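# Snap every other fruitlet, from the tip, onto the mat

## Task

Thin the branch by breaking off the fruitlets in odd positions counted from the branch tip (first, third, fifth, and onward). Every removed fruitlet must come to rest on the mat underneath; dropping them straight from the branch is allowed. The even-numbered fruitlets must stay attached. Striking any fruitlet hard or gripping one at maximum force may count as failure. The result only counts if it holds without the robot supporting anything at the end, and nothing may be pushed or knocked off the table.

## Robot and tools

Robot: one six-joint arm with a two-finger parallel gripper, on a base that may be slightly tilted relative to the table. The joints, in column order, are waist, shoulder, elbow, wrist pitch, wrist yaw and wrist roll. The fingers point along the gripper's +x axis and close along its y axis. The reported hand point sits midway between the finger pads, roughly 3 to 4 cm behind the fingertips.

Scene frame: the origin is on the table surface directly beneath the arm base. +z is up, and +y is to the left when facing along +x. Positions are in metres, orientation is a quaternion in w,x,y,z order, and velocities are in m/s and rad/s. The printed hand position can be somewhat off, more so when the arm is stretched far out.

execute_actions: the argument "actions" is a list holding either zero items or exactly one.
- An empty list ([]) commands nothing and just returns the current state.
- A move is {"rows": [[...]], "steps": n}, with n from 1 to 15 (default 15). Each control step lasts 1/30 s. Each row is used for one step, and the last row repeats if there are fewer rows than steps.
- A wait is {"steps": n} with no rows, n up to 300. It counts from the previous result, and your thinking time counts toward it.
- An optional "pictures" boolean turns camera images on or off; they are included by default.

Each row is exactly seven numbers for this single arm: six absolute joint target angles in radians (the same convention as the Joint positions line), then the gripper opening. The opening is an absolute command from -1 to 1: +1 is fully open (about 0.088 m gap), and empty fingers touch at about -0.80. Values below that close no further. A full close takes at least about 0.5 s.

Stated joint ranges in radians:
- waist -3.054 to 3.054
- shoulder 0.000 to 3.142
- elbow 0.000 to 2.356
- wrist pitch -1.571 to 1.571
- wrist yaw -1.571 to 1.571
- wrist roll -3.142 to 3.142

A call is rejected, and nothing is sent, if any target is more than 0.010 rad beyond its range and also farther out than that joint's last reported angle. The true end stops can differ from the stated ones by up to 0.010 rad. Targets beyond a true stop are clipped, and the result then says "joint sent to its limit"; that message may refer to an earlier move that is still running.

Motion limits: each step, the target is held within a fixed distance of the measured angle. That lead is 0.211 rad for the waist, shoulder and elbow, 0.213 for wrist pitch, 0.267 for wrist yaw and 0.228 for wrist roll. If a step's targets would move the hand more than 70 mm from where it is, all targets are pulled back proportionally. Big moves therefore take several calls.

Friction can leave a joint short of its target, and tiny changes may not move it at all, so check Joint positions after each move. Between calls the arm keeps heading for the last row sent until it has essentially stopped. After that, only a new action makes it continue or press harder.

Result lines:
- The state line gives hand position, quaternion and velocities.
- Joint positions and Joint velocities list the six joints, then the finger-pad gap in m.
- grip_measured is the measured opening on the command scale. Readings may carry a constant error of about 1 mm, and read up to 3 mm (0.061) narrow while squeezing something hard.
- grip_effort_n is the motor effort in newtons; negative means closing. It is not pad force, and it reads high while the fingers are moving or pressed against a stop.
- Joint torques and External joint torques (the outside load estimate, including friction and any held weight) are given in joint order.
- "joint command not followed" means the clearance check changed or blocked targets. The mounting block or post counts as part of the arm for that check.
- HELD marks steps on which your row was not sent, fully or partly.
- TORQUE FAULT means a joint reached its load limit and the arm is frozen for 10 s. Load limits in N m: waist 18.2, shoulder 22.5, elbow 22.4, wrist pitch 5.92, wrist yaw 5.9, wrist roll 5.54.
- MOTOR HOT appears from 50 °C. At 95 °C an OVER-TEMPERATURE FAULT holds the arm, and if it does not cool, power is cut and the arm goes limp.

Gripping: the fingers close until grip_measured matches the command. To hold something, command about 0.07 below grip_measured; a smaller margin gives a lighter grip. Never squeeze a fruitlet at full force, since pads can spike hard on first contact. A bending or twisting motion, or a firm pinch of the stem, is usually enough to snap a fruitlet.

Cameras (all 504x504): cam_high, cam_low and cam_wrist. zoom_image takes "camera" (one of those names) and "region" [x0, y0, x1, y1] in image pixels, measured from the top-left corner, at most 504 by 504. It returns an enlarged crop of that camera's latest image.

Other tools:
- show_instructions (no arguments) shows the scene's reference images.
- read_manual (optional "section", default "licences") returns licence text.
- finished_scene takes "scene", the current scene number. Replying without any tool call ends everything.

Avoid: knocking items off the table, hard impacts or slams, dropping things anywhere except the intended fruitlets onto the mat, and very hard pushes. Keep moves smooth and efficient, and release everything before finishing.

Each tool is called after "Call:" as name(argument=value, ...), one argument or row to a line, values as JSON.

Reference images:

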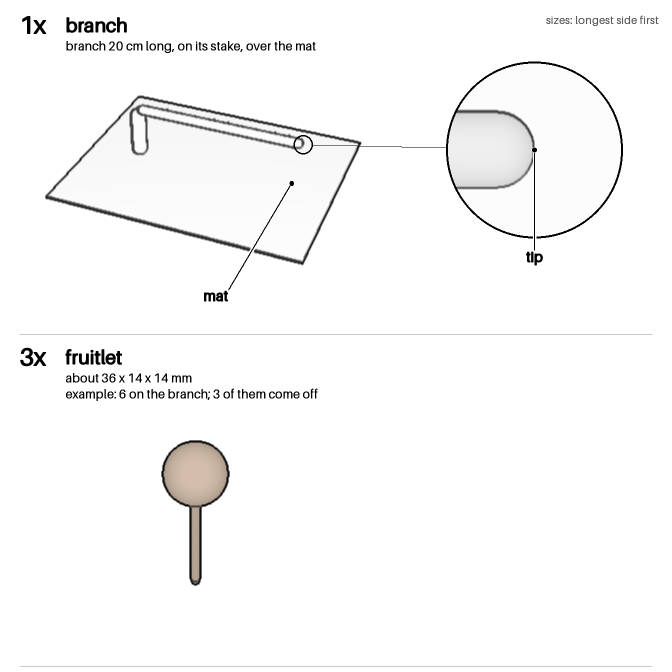

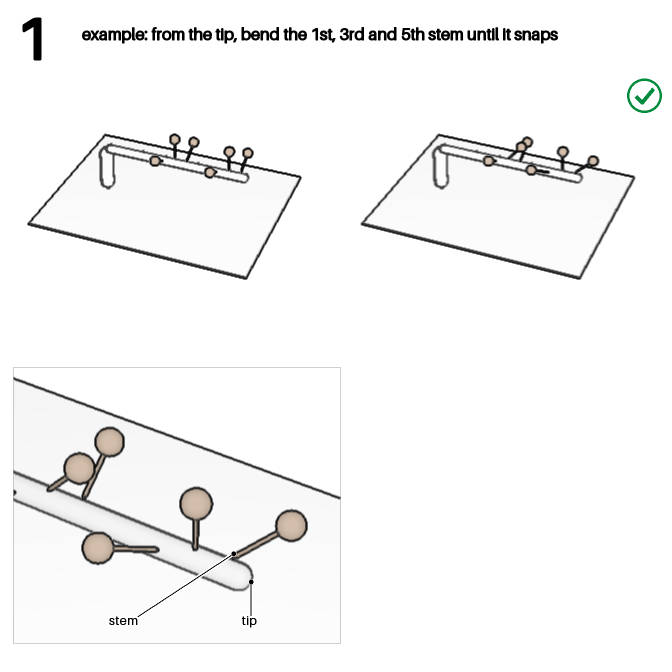

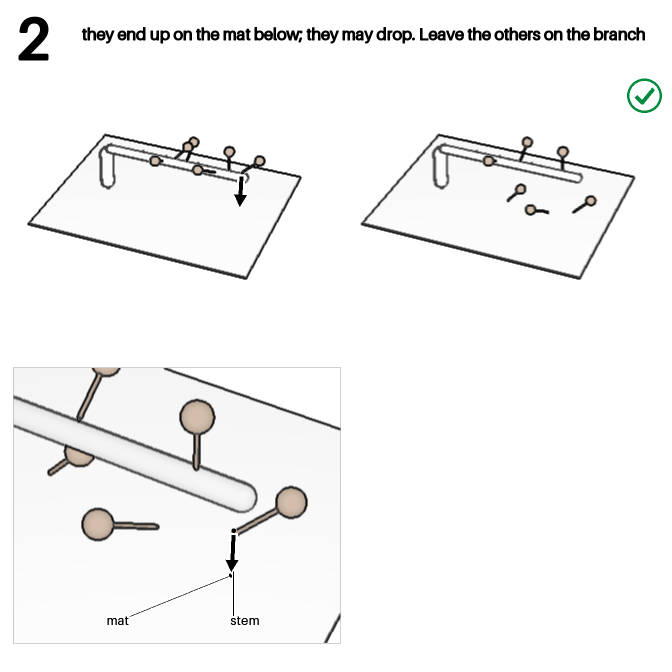

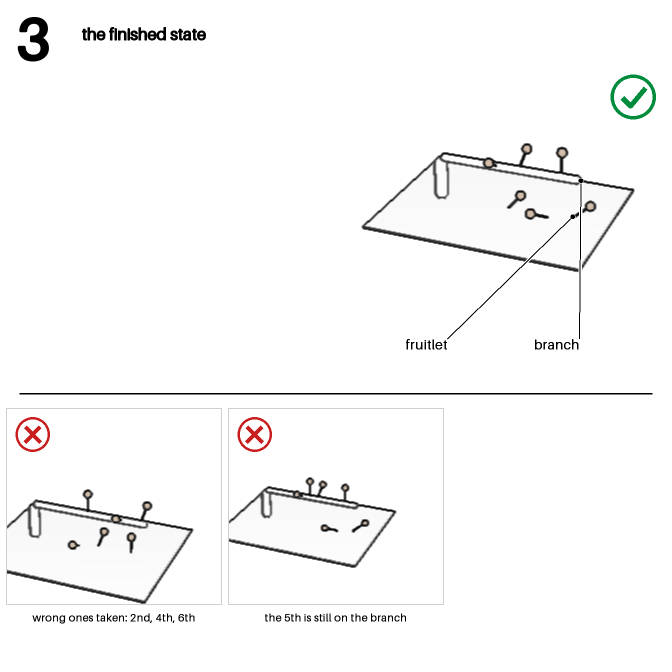

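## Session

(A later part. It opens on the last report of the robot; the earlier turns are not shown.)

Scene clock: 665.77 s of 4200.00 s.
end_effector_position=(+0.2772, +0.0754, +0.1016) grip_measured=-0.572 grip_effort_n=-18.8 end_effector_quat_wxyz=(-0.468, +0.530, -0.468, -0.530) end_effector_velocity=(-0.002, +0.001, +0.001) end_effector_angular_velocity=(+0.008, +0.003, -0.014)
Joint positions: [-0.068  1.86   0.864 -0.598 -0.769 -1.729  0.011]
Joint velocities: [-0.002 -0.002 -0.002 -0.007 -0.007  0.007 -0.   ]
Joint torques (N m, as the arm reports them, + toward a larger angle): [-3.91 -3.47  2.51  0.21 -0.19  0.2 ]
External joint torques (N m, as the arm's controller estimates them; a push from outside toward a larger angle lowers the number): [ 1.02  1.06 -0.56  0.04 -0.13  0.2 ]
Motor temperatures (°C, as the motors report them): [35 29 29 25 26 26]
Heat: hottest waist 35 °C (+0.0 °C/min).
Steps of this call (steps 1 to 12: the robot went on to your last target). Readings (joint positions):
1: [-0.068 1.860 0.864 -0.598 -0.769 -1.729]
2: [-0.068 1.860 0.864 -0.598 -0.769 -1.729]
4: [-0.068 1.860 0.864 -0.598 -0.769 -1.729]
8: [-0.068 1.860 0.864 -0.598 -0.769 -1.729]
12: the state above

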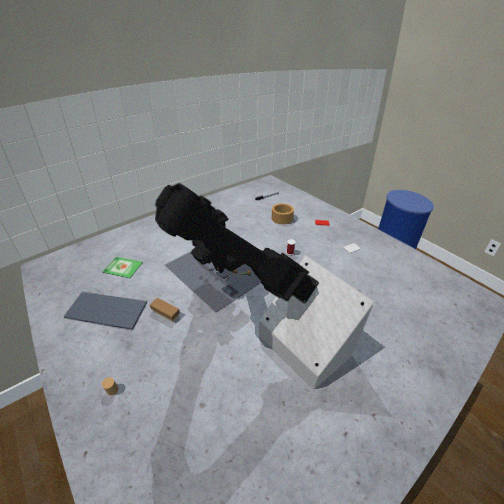

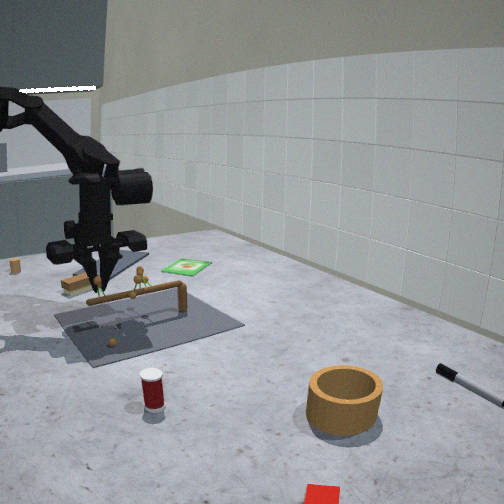

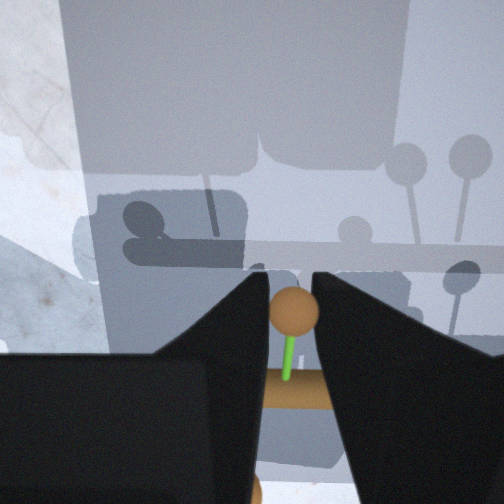

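Call:
execute_actions(
  actions=[
    {"rows":[[-0.068,1.868,0.87,-0.598,-0.769,-1.729,-0.587],[-0.07,1.874,0.879,-0.603,-0.769,-1.715,-0.587],[-0.073,1.88,0.888,-0.608,-0.769,-1.70,-0.587],[-0.076,1.887,0.897,-0.613,-0.769,-1.68,-0.587],[-0.079,1.894,0.906,-0.618,-0.768,-1.66,-0.587],[-0.082,1.901,0.917,-0.624,-0.768,-1.64,-0.587],[-0.086,1.908,0.927,-0.63,-0.768,-1.62,-0.587],[-0.09,1.916,0.938,-0.637,-0.768,-1.60,-0.587]],"steps":15},
  ],
)

Scene clock: 697.63 s of 4200.00 s.
end_effector_position=(+0.2899, +0.0719, +0.1055) grip_measured=-0.582 grip_effort_n=-24.9 end_effector_quat_wxyz=(+0.505, -0.495, +0.505, +0.495) end_effector_velocity=(+0.005, +0.004, +0.002) end_effector_angular_velocity=(+0.022, +0.002, -0.043)
Joint positions: [-0.086  1.903  0.927 -0.636 -0.77  -1.611  0.01 ]
Joint velocities: [-0.002  0.012  0.027 -0.022 -0.022  0.037 -0.   ]
Joint torques (N m, as the arm reports them, + toward a larger angle): [-4.63 -3.55  4.38  0.07 -0.01  0.19]
External joint torques (N m, as the arm's controller estimates them; a push from outside toward a larger angle lowers the number): [ 0.53  1.27  1.14 -0.12  0.06  0.19]
Motor temperatures (°C, as the motors report them): [35 29 29 26 26 26]
Heat: hottest waist 35 °C (+1.0 °C/min).
Steps of this call (steps 1 to 15: the robot went on to your last target; steps 16 to 90: nothing new was sent; then 28.37 s passed at rest; steps 91 to 105: all 15 steps of this action). Readings (joint positions):
91: [-0.068 1.860 0.864 -0.598 -0.769 -1.729]
92: [-0.068 1.861 0.864 -0.598 -0.769 -1.728]
94: [-0.068 1.866 0.871 -0.603 -0.769 -1.714]
98: [-0.076 1.887 0.903 -0.623 -0.770 -1.653]
105: the state above

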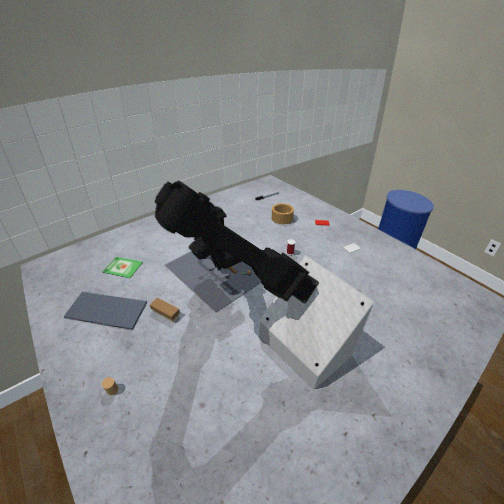

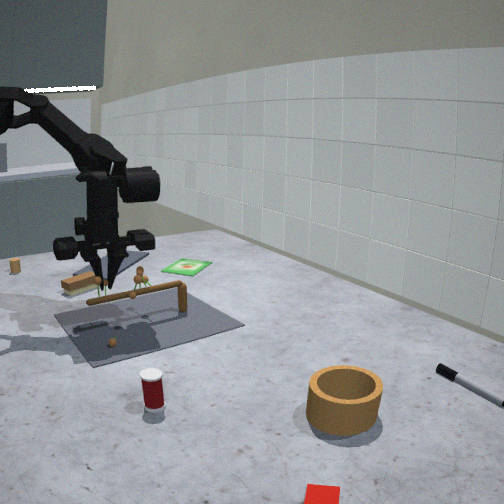

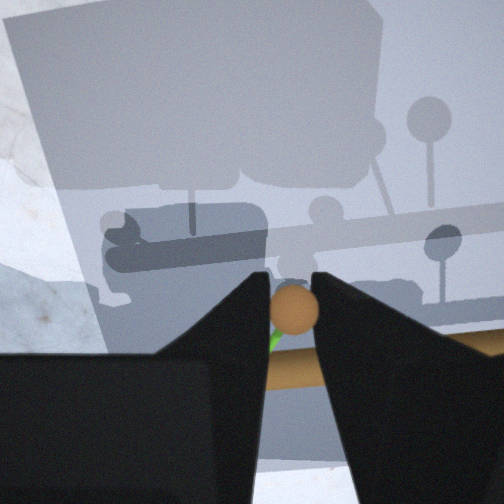

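Continue the arc.

Call:
execute_actions(
  actions=[
    {"rows":[[-0.094,1.923,0.945,-0.641,-0.768,-1.585,-0.587],[-0.099,1.93,0.953,-0.646,-0.768,-1.567,-0.587],[-0.104,1.938,0.961,-0.65,-0.767,-1.549,-0.587],[-0.109,1.945,0.969,-0.655,-0.767,-1.53,-0.587],[-0.114,1.953,0.976,-0.659,-0.767,-1.512,-0.587],[-0.119,1.96,0.984,-0.664,-0.766,-1.493,-0.587],[-0.124,1.967,0.991,-0.668,-0.766,-1.475,-0.587],[-0.128,1.974,0.998,-0.673,-0.766,-1.456,-0.587]],"steps":15},
  ],
)

Scene clock: 704.00 s of 4200.00 s.
end_effector_position=(+0.3030, +0.0597, +0.1109) grip_measured=-0.583 grip_effort_n=-24.4 end_effector_quat_wxyz=(+0.552, -0.445, +0.548, +0.443) end_effector_velocity=(-0.005, -0.003, -0.004) end_effector_angular_velocity=(+0.011, +0.027, -0.082)
Joint positions: [-0.126  1.962  0.989 -0.67  -0.769 -1.467  0.01 ]
Joint velocities: [-0.002  0.022  0.002 -0.022 -0.007  0.051 -0.   ]
Joint torques (N m, as the arm reports them, + toward a larger angle): [-4.71 -3.91  4.42 -0.05  0.04  0.2 ]
External joint torques (N m, as the arm's controller estimates them; a push from outside toward a larger angle lowers the number): [ 0.72  1.15  1.07 -0.26  0.11  0.2 ]
Motor temperatures (°C, as the motors report them): [35 29 29 26 26 26]
Heat: hottest waist 35 °C (+1.0 °C/min).
Steps of this call (steps 1 to 15: the robot went on to your last target; steps 16 to 90: nothing new was sent; then 2.87 s passed at rest; steps 91 to 105: all 15 steps of this action). Readings (joint positions):
91: [-0.086 1.907 0.930 -0.639 -0.770 -1.602]
92: [-0.087 1.909 0.933 -0.641 -0.770 -1.595]
94: [-0.093 1.919 0.944 -0.646 -0.770 -1.571]
98: [-0.112 1.944 0.972 -0.660 -0.772 -1.509]
105: the state above

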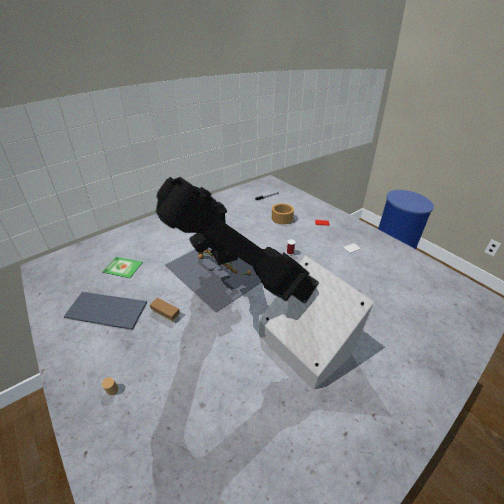

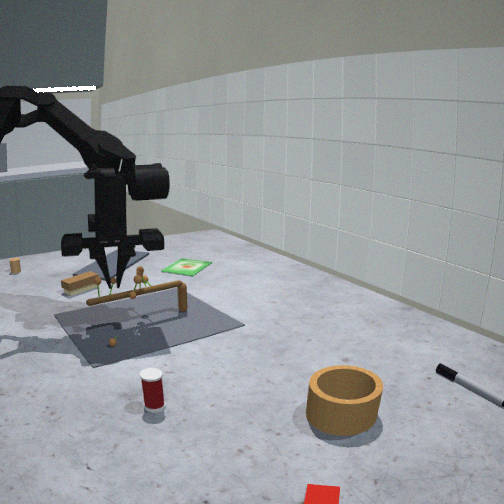

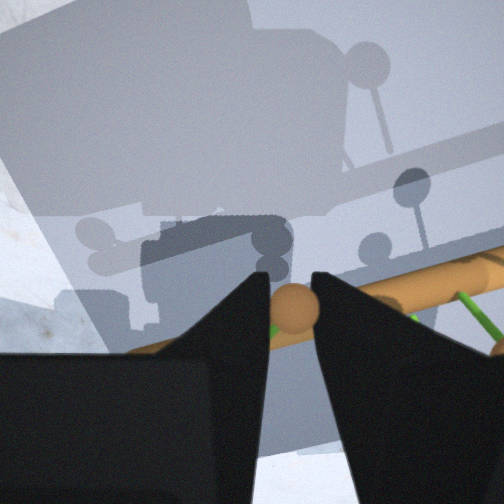

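Call:
execute_actions(
  actions=[
    {"rows":[[-0.124,1.975,1.003,-0.674,-0.767,-1.456,-0.587],[-0.12,1.976,1.009,-0.675,-0.767,-1.455,-0.587],[-0.116,1.977,1.015,-0.677,-0.767,-1.453,-0.587],[-0.112,1.978,1.021,-0.678,-0.768,-1.451,-0.587],[-0.108,1.979,1.027,-0.68,-0.768,-1.449,-0.587],[-0.105,1.98,1.032,-0.682,-0.768,-1.447,-0.587]],"steps":15},
  ],
)

Scene clock: 715.00 s of 4200.00 s.
end_effector_position=(+0.3112, +0.0662, +0.1108) grip_measured=-0.583 grip_effort_n=-24.4 end_effector_quat_wxyz=(+0.550, -0.448, +0.546, +0.446) end_effector_velocity=(+0.001, +0.002, -0.000) end_effector_angular_velocity=(+0.022, -0.005, +0.007)
Joint positions: [-0.108  1.969  1.024 -0.679 -0.769 -1.453  0.01 ]
Joint velocities: [-0.002  0.002 -0.002  0.007 -0.022 -0.007  0.   ]
Joint torques (N m, as the arm reports them, + toward a larger angle): [-4.45 -3.93  4.36 -0.06 -0.02  0.22]
External joint torques (N m, as the arm's controller estimates them; a push from outside toward a larger angle lowers the number): [ 1.13  1.28  0.94 -0.28  0.05  0.22]
Motor temperatures (°C, as the motors report them): [35 29 29 25 26 26]
Heat: hottest waist 35 °C (+1.0 °C/min).
Steps of this call (steps 1 to 15: the robot went on to your last target; steps 16 to 90: nothing new was sent; then 7.50 s passed at rest; steps 91 to 105: all 15 steps of this action). Readings (joint positions):
91: [-0.126 1.964 0.992 -0.671 -0.769 -1.462]
92: [-0.126 1.964 0.993 -0.672 -0.769 -1.462]
94: [-0.124 1.966 1.000 -0.674 -0.769 -1.460]
98: [-0.112 1.968 1.018 -0.677 -0.769 -1.456]
105: the state above

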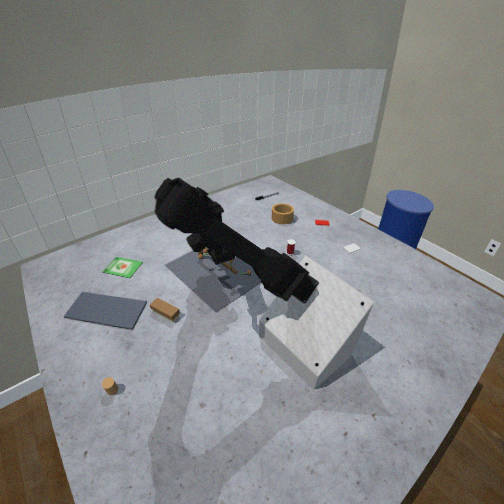

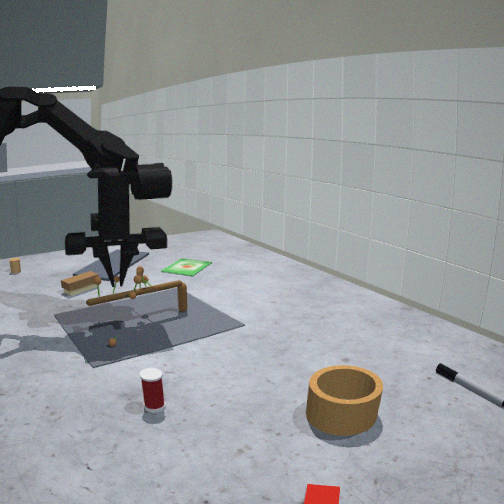

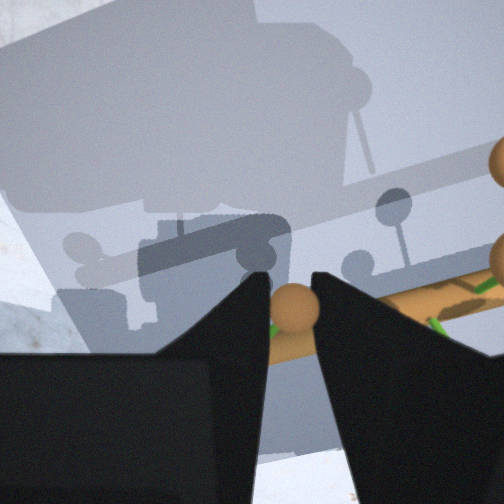

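Call:
execute_actions(
  actions=[
    {"rows":[[-0.08,1.965,1.015,-0.65,-0.768,-1.41,-0.587],[-0.05,1.965,1.005,-0.61,-0.767,-1.37,-0.587],[-0.02,1.97,0.995,-0.57,-0.766,-1.325,-0.587],[0.01,1.975,0.985,-0.53,-0.765,-1.28,-0.587],[0.04,1.98,0.975,-0.495,-0.763,-1.24,-0.587],[0.065,1.984,0.965,-0.46,-0.762,-1.2,-0.587],[0.09,1.988,0.955,-0.426,-0.761,-1.16,-0.587]],"steps":15},
  ],
  pictures=false,
)

Call:
execute_actions(
  actions=[
    {"rows":[[0.09,1.988,0.955,-0.426,-0.761,-1.16,-0.587],[0.09,1.988,0.955,-0.426,-0.761,-1.16,-0.587],[0.09,1.988,0.955,-0.426,-0.761,-1.16,-0.587],[0.09,1.988,0.955,-0.426,-0.761,-1.16,-0.3]],"steps":15},
  ],
)

Scene clock: 727.47 s of 4200.00 s.
end_effector_position=(+0.3099, +0.1004, +0.0591) grip_measured=-0.583 grip_effort_n=-24.4 end_effector_quat_wxyz=(+0.551, -0.441, +0.552, +0.443) end_effector_velocity=(+0.011, +0.004, +0.000) end_effector_angular_velocity=(+0.031, -0.052, -0.015)
Joint positions: [ 0.086  1.977  0.963 -0.435 -0.764 -1.174  0.01 ]
Joint velocities: [-0.002 -0.002 -0.007  0.081 -0.022  0.066 -0.   ]
Joint torques (N m, as the arm reports them, + toward a larger angle): [-4.44 -4.2   2.08  0.21  0.05  0.22]
External joint torques (N m, as the arm's controller estimates them; a push from outside toward a larger angle lowers the number): [ 0.99  1.3  -0.6   0.    0.12  0.22]
Motor temperatures (°C, as the motors report them): [36 29 30 25 26 26]
Heat: hottest waist 36 °C (+1.0 °C/min).
Steps of this call (steps 1 to 15: the robot went on to your last target; steps 16 to 90: nothing new was sent; then 8.97 s passed at rest; steps 91 to 105: all 15 steps of this action). Readings (joint positions):
91: [-0.106 1.969 1.025 -0.677 -0.769 -1.445]
92: [-0.099 1.969 1.023 -0.661 -0.769 -1.427]
94: [-0.065 1.969 1.014 -0.608 -0.768 -1.371]
98: [0.041 1.971 0.983 -0.491 -0.767 -1.239]
105: the state above

Scene clock: 727.97 s of 4200.00 s.
end_effector_position=(+0.3105, +0.1006, +0.0588) grip_measured=-0.310 grip_effort_n=14.2 end_effector_quat_wxyz=(+0.553, -0.441, +0.552, +0.442) end_effector_velocity=(-0.001, +0.002, +0.002) end_effector_angular_velocity=(+0.021, +0.004, -0.003)
Joint positions: [ 0.087  1.977  0.962 -0.428 -0.764 -1.166  0.024]
Joint velocities: [-0.007 -0.002 -0.002 -0.007 -0.022 -0.007  0.003]
Joint torques (N m, as the arm reports them, + toward a larger angle): [-4.42 -4.23  2.12  0.23  0.05  0.2 ]
External joint torques (N m, as the arm's controller estimates them; a push from outside toward a larger angle lowers the number): [ 1.19  1.25 -0.56  0.02  0.11  0.2 ]
Motor temperatures (°C, as the motors report them): [36 29 30 25 26 26]
Heat: hottest waist 36 °C (+1.0 °C/min).
Steps of this call (steps 1 to 15: all 15 steps of this action). Readings (joint positions):
1: [0.086 1.977 0.963 -0.433 -0.764 -1.172]
2: [0.086 1.977 0.963 -0.432 -0.764 -1.170]
4: [0.086 1.977 0.962 -0.430 -0.764 -1.168]
8: [0.086 1.977 0.962 -0.429 -0.764 -1.167]
15: the state above

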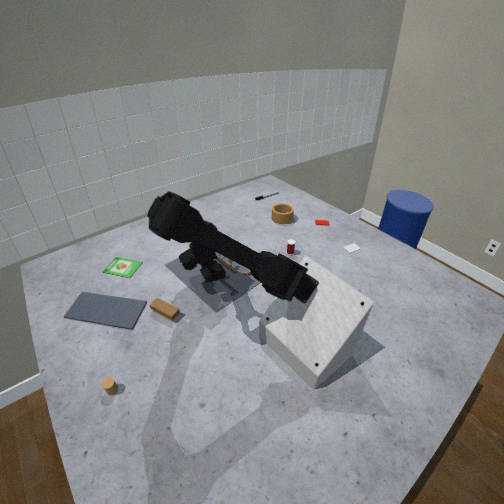

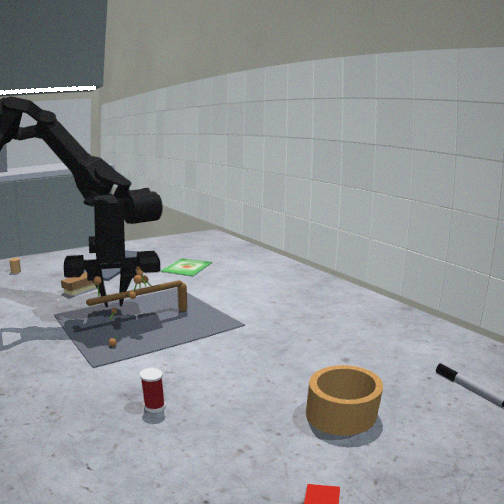

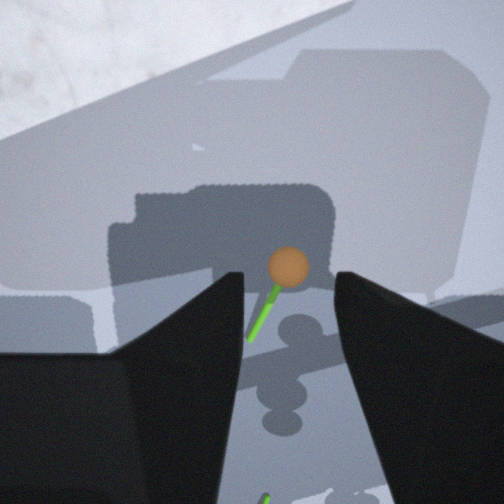

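Call:
execute_actions(
  actions=[
    {"rows":[[0.04,1.94,0.99,-0.55,-0.762,-1.3,-0.2],[-0.04,1.88,1.04,-0.75,-0.76,-1.5,-0.2],[-0.11,1.81,1.09,-0.92,-0.76,-1.7,-0.2]],"steps":12},
  ],
  pictures=false,
)

Call:
execute_actions(
  actions=[
    {"rows":[[-0.13,1.88,1.19,-0.96,-0.76,-1.8,-0.2],[-0.16,1.97,1.29,-1.0,-0.76,-1.86,-0.2],[-0.184,2.075,1.395,-1.027,-0.76,-1.893,-0.2]],"steps":15},
  ],
  pictures=false,
)

Call:
execute_actions(
  actions=[
    {"steps":10},
  ],
)

Scene clock: 764.10 s of 4200.00 s.
end_effector_position=(+0.3047, +0.1065, +0.1525) grip_measured=-0.205 grip_effort_n=14.2 end_effector_quat_wxyz=(+0.498, -0.509, +0.496, +0.498) end_effector_velocity=(-0.062, +0.004, -0.001) end_effector_angular_velocity=(+0.010, +0.252, +0.136)
Joint positions: [-0.107  1.812  1.087 -0.888 -0.761 -1.659  0.029]
Joint velocities: [ 0.002 -0.002 -0.002 -0.344  0.007 -0.374  0.001]
Joint torques (N m, as the arm reports them, + toward a larger angle): [-4.48 -4.71  4.07  0.02 -0.04 -0.26]
External joint torques (N m, as the arm's controller estimates them; a push from outside toward a larger angle lowers the number): [ 0.84  0.17  0.13 -0.24  0.01 -0.24]
Motor temperatures (°C, as the motors report them): [36 29 29 26 26 26]
Heat: hottest waist 36 °C (+1.0 °C/min).
Steps of this call (steps 1 to 15: the robot went on to your last target; steps 16 to 90: nothing new was sent; then 32.73 s passed at rest; steps 91 to 102: all 12 steps of this action). Readings (joint positions):
91: [0.084 1.976 0.966 -0.451 -0.764 -1.191]
92: [0.069 1.965 0.979 -0.509 -0.764 -1.247]
94: [0.008 1.927 1.003 -0.608 -0.761 -1.344]
98: [-0.096 1.834 1.076 -0.807 -0.761 -1.567]
102: the state above

Scene clock: 764.60 s of 4200.00 s.
end_effector_position=(+0.3612, +0.0766, +0.1662) grip_measured=-0.203 grip_effort_n=14.2 end_effector_quat_wxyz=(-0.469, +0.531, -0.467, -0.528) end_effector_velocity=(+0.004, +0.000, +0.004) end_effector_angular_velocity=(-0.006, +0.008, +0.041)
Joint positions: [-0.184  2.06   1.384 -1.023 -0.761 -1.884  0.029]
Joint velocities: [-0.002  0.017  0.042 -0.037  0.007 -0.051  0.   ]
Joint torques (N m, as the arm reports them, + toward a larger angle): [-5.32 -4.34  4.95 -0.1  -0.02 -0.26]
External joint torques (N m, as the arm's controller estimates them; a push from outside toward a larger angle lowers the number): [ 1.11  1.43  1.09 -0.26  0.03 -0.26]
Motor temperatures (°C, as the motors report them): [36 29 29 26 26 26]
Heat: hottest waist 36 °C (+1.0 °C/min).
Steps of this call (steps 1 to 15: all 15 steps of this action). Readings (joint positions):
1: [-0.108 1.824 1.101 -0.916 -0.761 -1.694]
2: [-0.113 1.852 1.136 -0.945 -0.761 -1.737]
4: [-0.138 1.942 1.247 -0.972 -0.761 -1.807]
8: [-0.181 2.039 1.354 -1.010 -0.761 -1.864]
15: the state above

Scene clock: 764.93 s of 4200.00 s.
end_effector_position=(+0.3615, +0.0763, +0.1659) grip_measured=-0.203 grip_effort_n=14.2 end_effector_quat_wxyz=(-0.469, +0.531, -0.467, -0.529) end_effector_velocity=(-0.001, -0.001, +0.002) end_effector_angular_velocity=(-0.007, +0.001, -0.011)
Joint positions: [-0.184  2.063  1.387 -1.025 -0.761 -1.886  0.029]
Joint velocities: [-0.002 -0.002  0.002 -0.007  0.007  0.007  0.   ]
Joint torques (N m, as the arm reports them, + toward a larger angle): [-5.36 -4.48  5.1  -0.09 -0.02 -0.27]
External joint torques (N m, as the arm's controller estimates them; a push from outside toward a larger angle lowers the number): [ 1.03  1.36  1.19 -0.27  0.04 -0.27]
Motor temperatures (°C, as the motors report them): [36 29 29 26 26 26]
Heat: hottest waist 36 °C (+1.0 °C/min).
Steps of this call (steps 1 to 10: the robot went on to your last target). Readings (joint positions):
1: [-0.184 2.061 1.385 -1.023 -0.761 -1.885]
2: [-0.184 2.061 1.385 -1.024 -0.761 -1.885]
4: [-0.184 2.062 1.386 -1.024 -0.761 -1.886]
8: [-0.184 2.063 1.387 -1.025 -0.761 -1.886]
10: the state above

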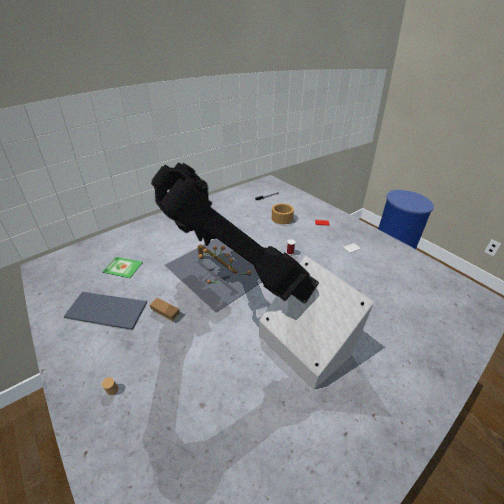

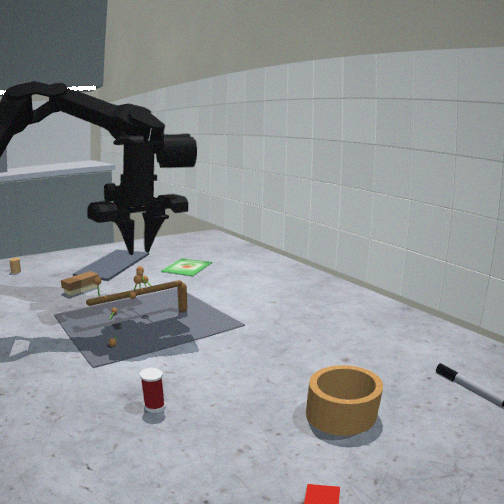

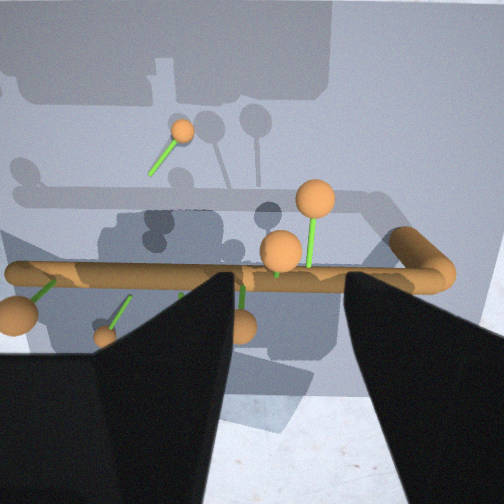

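Call:
execute_actions(
  actions=[
    {"rows":[[-0.17,2.072,1.37,-0.99,-0.762,-1.866,-0.2],[-0.155,2.078,1.355,-0.955,-0.763,-1.846,-0.2],[-0.14,2.084,1.34,-0.92,-0.764,-1.826,-0.2],[-0.125,2.09,1.322,-0.887,-0.766,-1.806,-0.2]],"steps":15},
  ],
)

Scene clock: 785.10 s of 4200.00 s.
end_effector_position=(+0.3639, +0.0772, +0.1375) grip_measured=-0.203 grip_effort_n=14.2 end_effector_quat_wxyz=(-0.465, +0.535, -0.465, -0.530) end_effector_velocity=(+0.001, +0.002, +0.002) end_effector_angular_velocity=(+0.007, -0.011, -0.030)
Joint positions: [-0.126  2.081  1.331 -0.891 -0.763 -1.814  0.029]
Joint velocities: [-0.002 -0.007 -0.002  0.007 -0.007  0.037 -0.   ]
Joint torques (N m, as the arm reports them, + toward a larger angle): [-5.39 -4.96  3.04  0.19 -0.17  0.22]
External joint torques (N m, as the arm's controller estimates them; a push from outside toward a larger angle lowers the number): [ 1.08  1.16 -0.71 -0.01 -0.12  0.22]
Motor temperatures (°C, as the motors report them): [37 29 30 25 26 26]
Heat: hottest waist 37 °C (+1.0 °C/min).
Steps of this call (steps 1 to 15: the robot went on to your last target; steps 16 to 90: nothing new was sent; then 16.67 s passed at rest; steps 91 to 105: all 15 steps of this action). Readings (joint positions):
91: [-0.184 2.063 1.387 -1.021 -0.761 -1.887]
92: [-0.181 2.063 1.382 -1.004 -0.761 -1.881]
94: [-0.166 2.065 1.367 -0.955 -0.761 -1.854]
98: [-0.131 2.077 1.339 -0.909 -0.762 -1.824]
105: the state above

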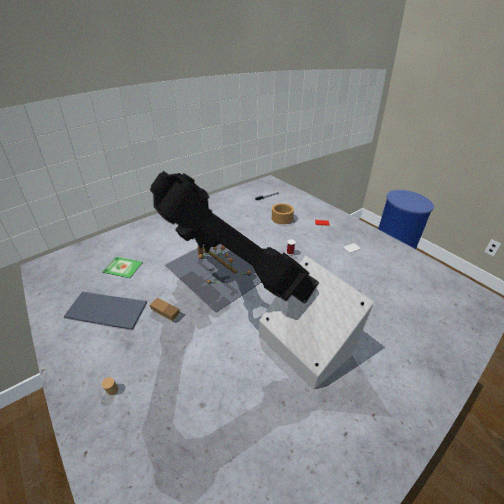

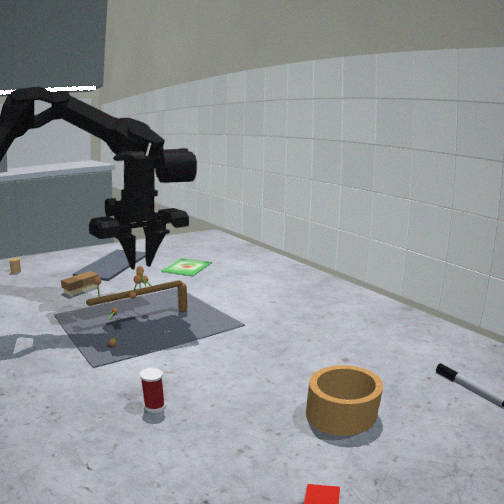

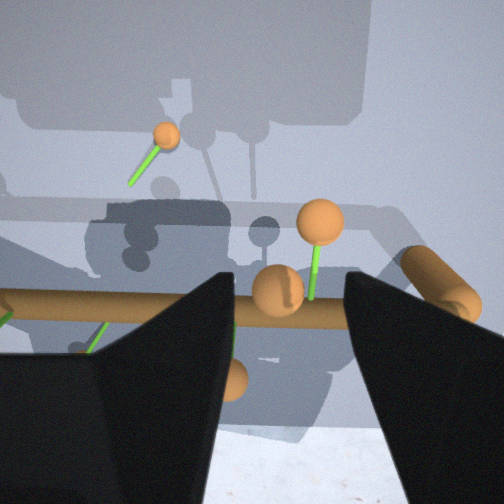

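Call:
execute_actions(
  actions=[
    {"rows":[[-0.118,2.073,1.312,-0.88,-0.764,-1.805,-0.2],[-0.112,2.07,1.302,-0.866,-0.765,-1.8,-0.2],[-0.106,2.069,1.293,-0.852,-0.766,-1.79,-0.2]],"steps":12},
  ],
)

Scene clock: 794.53 s of 4200.00 s.
end_effector_position=(+0.3603, +0.0778, +0.1285) grip_measured=-0.203 grip_effort_n=13.7 end_effector_quat_wxyz=(-0.463, +0.534, -0.466, -0.532) end_effector_velocity=(-0.003, +0.004, -0.001) end_effector_angular_velocity=(+0.023, +0.008, -0.014)
Joint positions: [-0.108  2.08   1.302 -0.855 -0.763 -1.797  0.029]
Joint velocities: [ 0.002 -0.002 -0.007 -0.007 -0.022  0.007  0.   ]
Joint torques (N m, as the arm reports them, + toward a larger angle): [-5.23 -7.08  2.97  0.2  -0.18  0.22]
External joint torques (N m, as the arm's controller estimates them; a push from outside toward a larger angle lowers the number): [ 1.13 -1.12 -0.61  0.05 -0.12  0.22]
Motor temperatures (°C, as the motors report them): [37 30 30 25 26 26]
Heat: hottest waist 37 °C (+1.0 °C/min).
Steps of this call (steps 1 to 15: the robot went on to your last target; steps 16 to 90: nothing new was sent; then 6.03 s passed at rest; steps 91 to 102: all 12 steps of this action). Readings (joint positions):
91: [-0.126 2.081 1.328 -0.887 -0.763 -1.812]
92: [-0.124 2.081 1.324 -0.882 -0.763 -1.810]
94: [-0.119 2.080 1.314 -0.869 -0.763 -1.804]
98: [-0.109 2.080 1.302 -0.859 -0.763 -1.798]
102: the state above

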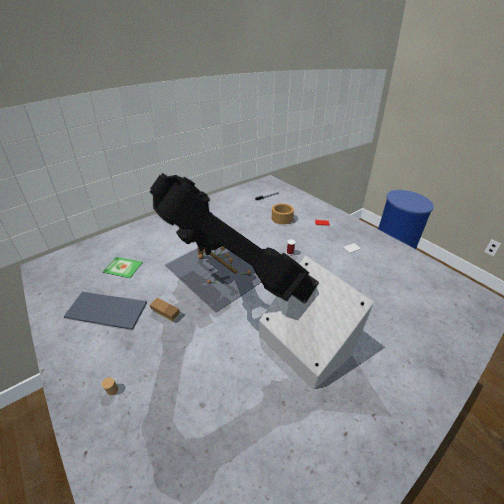

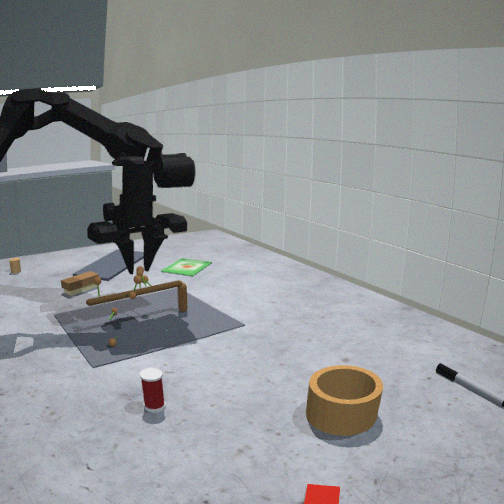

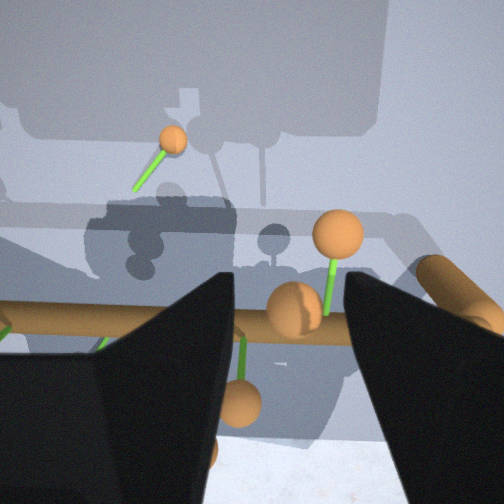

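Call:
zoom_image(
  camera="cam_low",
  region=[90, 235, 190, 310],
)

Region (90, 235, 190, 310) of cam_low's 504x504 image, scaled by 5.040, with more detail than that image has; it fills the top 378 rows of this view, and the rest is white.

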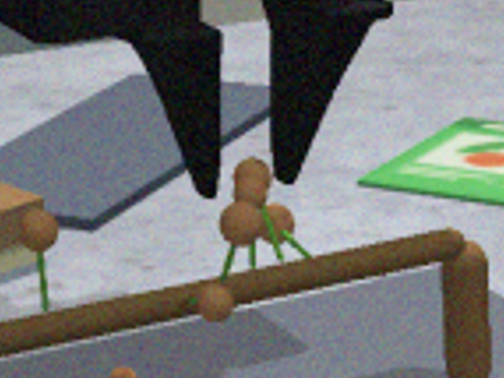

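Call:
execute_actions(
  actions=[
    {"rows":[[-0.101,2.083,1.288,-0.842,-0.766,-1.785,-0.2],[-0.096,2.086,1.283,-0.83,-0.766,-1.778,-0.3],[-0.096,2.086,1.283,-0.83,-0.766,-1.778,-0.4],[-0.096,2.086,1.283,-0.83,-0.766,-1.778,-0.45],[-0.096,2.086,1.283,-0.83,-0.766,-1.778,-0.49],[-0.096,2.086,1.283,-0.83,-0.766,-1.778,-0.51]],"steps":15},
  ],
)

Scene clock: 807.40 s of 4200.00 s.
end_effector_position=(+0.3601, +0.0785, +0.1243) grip_measured=-0.501 grip_effort_n=-16.5 end_effector_quat_wxyz=(-0.463, +0.535, -0.466, -0.532) end_effector_velocity=(-0.003, +0.000, +0.000) end_effector_angular_velocity=(+0.008, +0.007, -0.003)
Joint positions: [-0.099  2.08   1.291 -0.833 -0.763 -1.784  0.014]
Joint velocities: [-0.002 -0.002 -0.007 -0.007 -0.007 -0.007 -0.003]
Joint torques (N m, as the arm reports them, + toward a larger angle): [-5.19 -5.27  2.94  0.2  -0.17  0.2 ]
External joint torques (N m, as the arm's controller estimates them; a push from outside toward a larger angle lowers the number): [ 1.24  0.76 -0.68  0.02 -0.12  0.2 ]
Motor temperatures (°C, as the motors report them): [38 31 29 25 26 26]
Heat: hottest waist 38 °C (+2.0 °C/min).
Steps of this call (steps 1 to 15: the robot went on to your last target; steps 16 to 90: nothing new was sent; then 9.37 s passed at rest; steps 91 to 105: all 15 steps of this action). Readings (joint positions):
91: [-0.108 2.080 1.300 -0.852 -0.763 -1.795]
92: [-0.107 2.080 1.298 -0.847 -0.763 -1.792]
94: [-0.103 2.080 1.295 -0.840 -0.763 -1.789]
98: [-0.099 2.080 1.291 -0.835 -0.763 -1.786]
105: the state above

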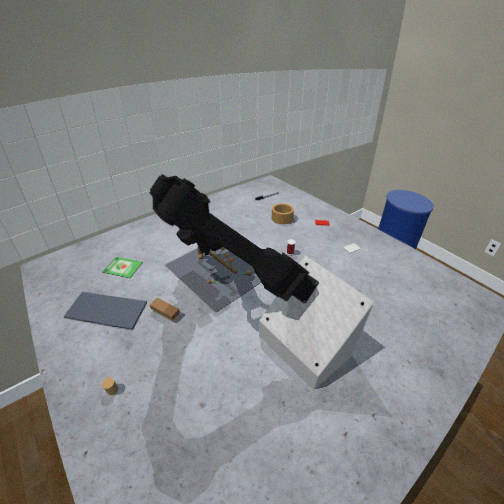

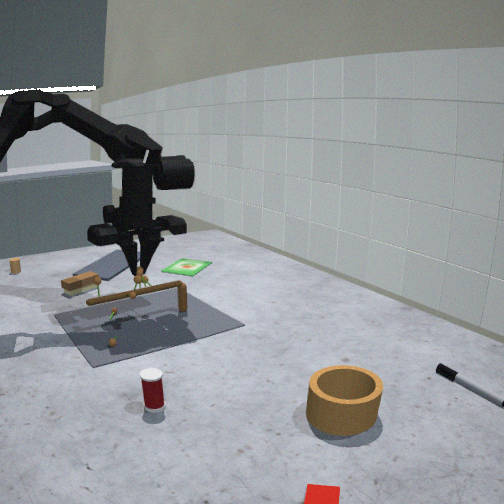

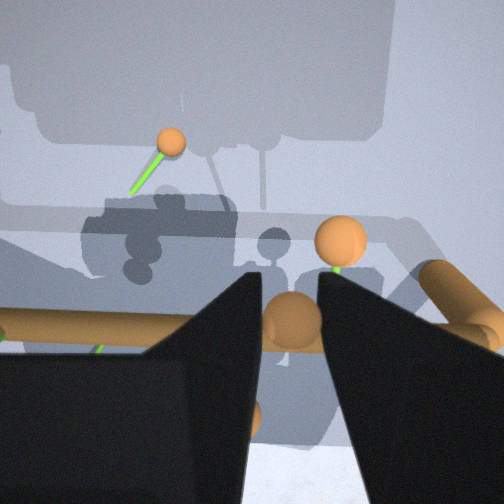

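Call:
execute_actions(
  actions=[
    {"rows":[[-0.096,2.086,1.283,-0.83,-0.766,-1.778,-0.53]],"steps":10},
  ],
  pictures=false,
)

Scene clock: 812.73 s of 4200.00 s.
end_effector_position=(+0.3601, +0.0785, +0.1243) grip_measured=-0.524 grip_effort_n=-26.7 end_effector_quat_wxyz=(-0.463, +0.535, -0.466, -0.531) end_effector_velocity=(-0.000, -0.000, +0.000) end_effector_angular_velocity=(+0.007, -0.004, +0.022)
Joint positions: [-0.099  2.08   1.291 -0.832 -0.763 -1.784  0.013]
Joint velocities: [-0.002 -0.002 -0.007  0.007 -0.007 -0.022 -0.   ]
Joint torques (N m, as the arm reports them, + toward a larger angle): [-5.18 -5.27  2.96  0.22 -0.17  0.21]
External joint torques (N m, as the arm's controller estimates them; a push from outside toward a larger angle lowers the number): [ 1.2   0.73 -0.63  0.04 -0.12  0.21]
Motor temperatures (°C, as the motors report them): [38 31 29 25 26 26]
Heat: hottest waist 38 °C (+2.0 °C/min).
Steps of this call (steps 1 to 15: the robot went on to your last target; steps 16 to 90: nothing new was sent; then 2.00 s passed at rest; steps 91 to 100: all 10 steps of this action). Readings (joint positions):
91: [-0.099 2.080 1.291 -0.832 -0.763 -1.784]
92: [-0.099 2.080 1.291 -0.832 -0.763 -1.784]
94: [-0.099 2.080 1.291 -0.832 -0.763 -1.784]
98: [-0.099 2.080 1.291 -0.832 -0.763 -1.784]
100: the state above

Call:
execute_actions(
  actions=[
    {"rows":[[-0.099,2.066,1.28,-0.83,-0.764,-1.80,-0.533],[-0.1,2.061,1.268,-0.824,-0.764,-1.83,-0.533],[-0.101,2.056,1.256,-0.818,-0.764,-1.865,-0.533],[-0.102,2.051,1.243,-0.811,-0.764,-1.90,-0.533],[-0.102,2.047,1.231,-0.805,-0.765,-1.935,-0.533],[-0.103,2.042,1.218,-0.798,-0.765,-1.97,-0.533],[-0.103,2.038,1.206,-0.792,-0.765,-2.005,-0.533],[-0.104,2.034,1.194,-0.786,-0.765,-2.04,-0.533]],"steps":15},
  ],
)

Scene clock: 844.20 s of 4200.00 s.
end_effector_position=(+0.3466, +0.0757, +0.1216) grip_measured=-0.528 grip_effort_n=-29.1 end_effector_quat_wxyz=(-0.397, +0.588, -0.396, -0.583) end_effector_velocity=(-0.006, -0.001, -0.002) end_effector_angular_velocity=(+0.007, +0.007, +0.100)
Joint positions: [-0.102  2.042  1.21  -0.785 -0.767 -2.026  0.013]
Joint velocities: [-0.002 -0.007 -0.027  0.007 -0.007 -0.11  -0.   ]
Joint torques (N m, as the arm reports them, + toward a larger angle): [-5.29 -6.37  2.27 -0.09  0.02 -0.21]
External joint torques (N m, as the arm's controller estimates them; a push from outside toward a larger angle lowers the number): [ 0.83 -0.64 -1.27 -0.27  0.07 -0.21]
Motor temperatures (°C, as the motors report them): [38 31 29 25 26 26]
Heat: hottest waist 38 °C (+1.0 °C/min).
Steps of this call (steps 1 to 15: the robot went on to your last target; steps 16 to 90: nothing new was sent; then 27.97 s passed at rest; steps 91 to 105: all 15 steps of this action). Readings (joint positions):
91: [-0.099 2.080 1.290 -0.832 -0.763 -1.784]
92: [-0.099 2.080 1.288 -0.830 -0.763 -1.791]
94: [-0.099 2.073 1.275 -0.822 -0.764 -1.831]
98: [-0.100 2.054 1.237 -0.799 -0.765 -1.948]
105: the state above

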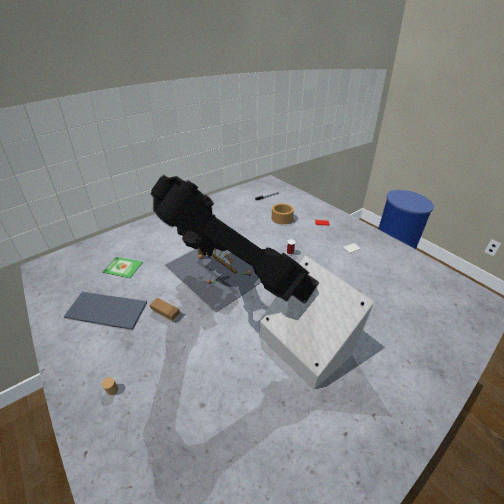

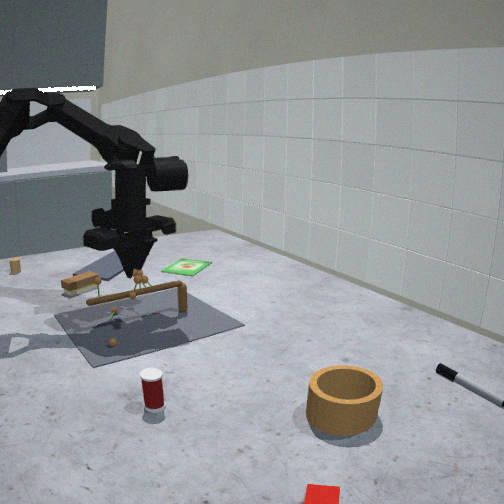

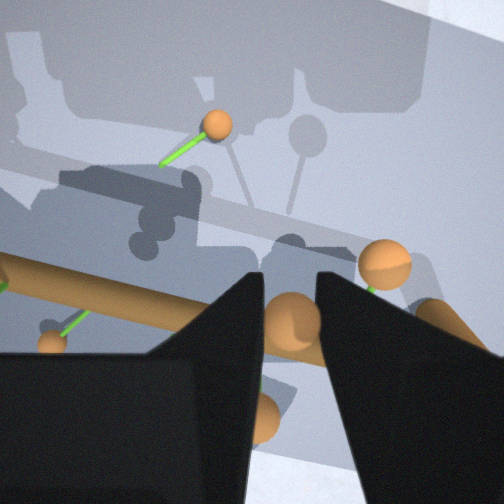

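Continue.

Call:
execute_actions(
  actions=[
    {"rows":[[-0.105,2.032,1.184,-0.779,-0.765,-2.07,-0.533],[-0.106,2.031,1.174,-0.771,-0.765,-2.105,-0.533],[-0.107,2.029,1.165,-0.764,-0.766,-2.14,-0.533],[-0.108,2.028,1.155,-0.756,-0.766,-2.17,-0.533],[-0.109,2.027,1.146,-0.749,-0.766,-2.205,-0.533],[-0.11,2.026,1.136,-0.741,-0.767,-2.235,-0.533],[-0.111,2.025,1.127,-0.734,-0.767,-2.27,-0.533],[-0.112,2.024,1.117,-0.726,-0.767,-2.30,-0.533]],"steps":15},
  ],
)

Scene clock: 851.10 s of 4200.00 s.
end_effector_position=(+0.3319, +0.0675, +0.1136) grip_measured=-0.528 grip_effort_n=-29.5 end_effector_quat_wxyz=(-0.323, +0.630, -0.319, -0.630) end_effector_velocity=(-0.002, -0.003, -0.001) end_effector_angular_velocity=(+0.007, -0.008, +0.106)
Joint positions: [-0.108  2.029  1.13  -0.731 -0.773 -2.286  0.013]
Joint velocities: [-0.007 -0.002 -0.022  0.022 -0.007 -0.11  -0.   ]
Joint torques (N m, as the arm reports them, + toward a larger angle): [-5.26 -5.93  2.51  0.18  0.16 -0.23]
External joint torques (N m, as the arm's controller estimates them; a push from outside toward a larger angle lowers the number): [ 0.67 -0.34 -0.96  0.    0.21 -0.23]
Motor temperatures (°C, as the motors report them): [38 31 29 25 26 26]
Heat: hottest waist 38 °C (+1.0 °C/min).
Steps of this call (steps 1 to 15: the robot went on to your last target; steps 16 to 90: nothing new was sent; then 3.40 s passed at rest; steps 91 to 105: all 15 steps of this action). Readings (joint positions):
91: [-0.102 2.040 1.205 -0.782 -0.767 -2.043]
92: [-0.103 2.039 1.202 -0.779 -0.767 -2.057]
94: [-0.104 2.035 1.189 -0.769 -0.769 -2.101]
98: [-0.107 2.029 1.154 -0.749 -0.773 -2.213]
105: the state above

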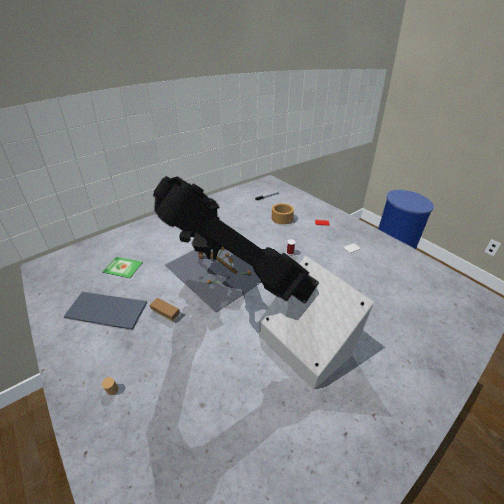

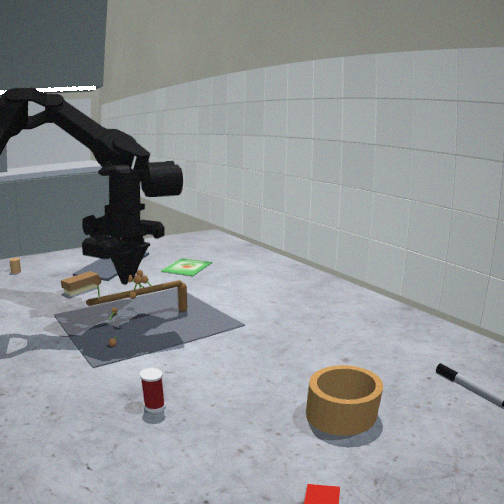

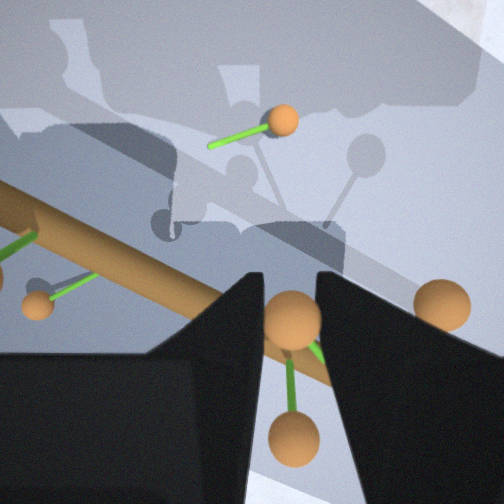

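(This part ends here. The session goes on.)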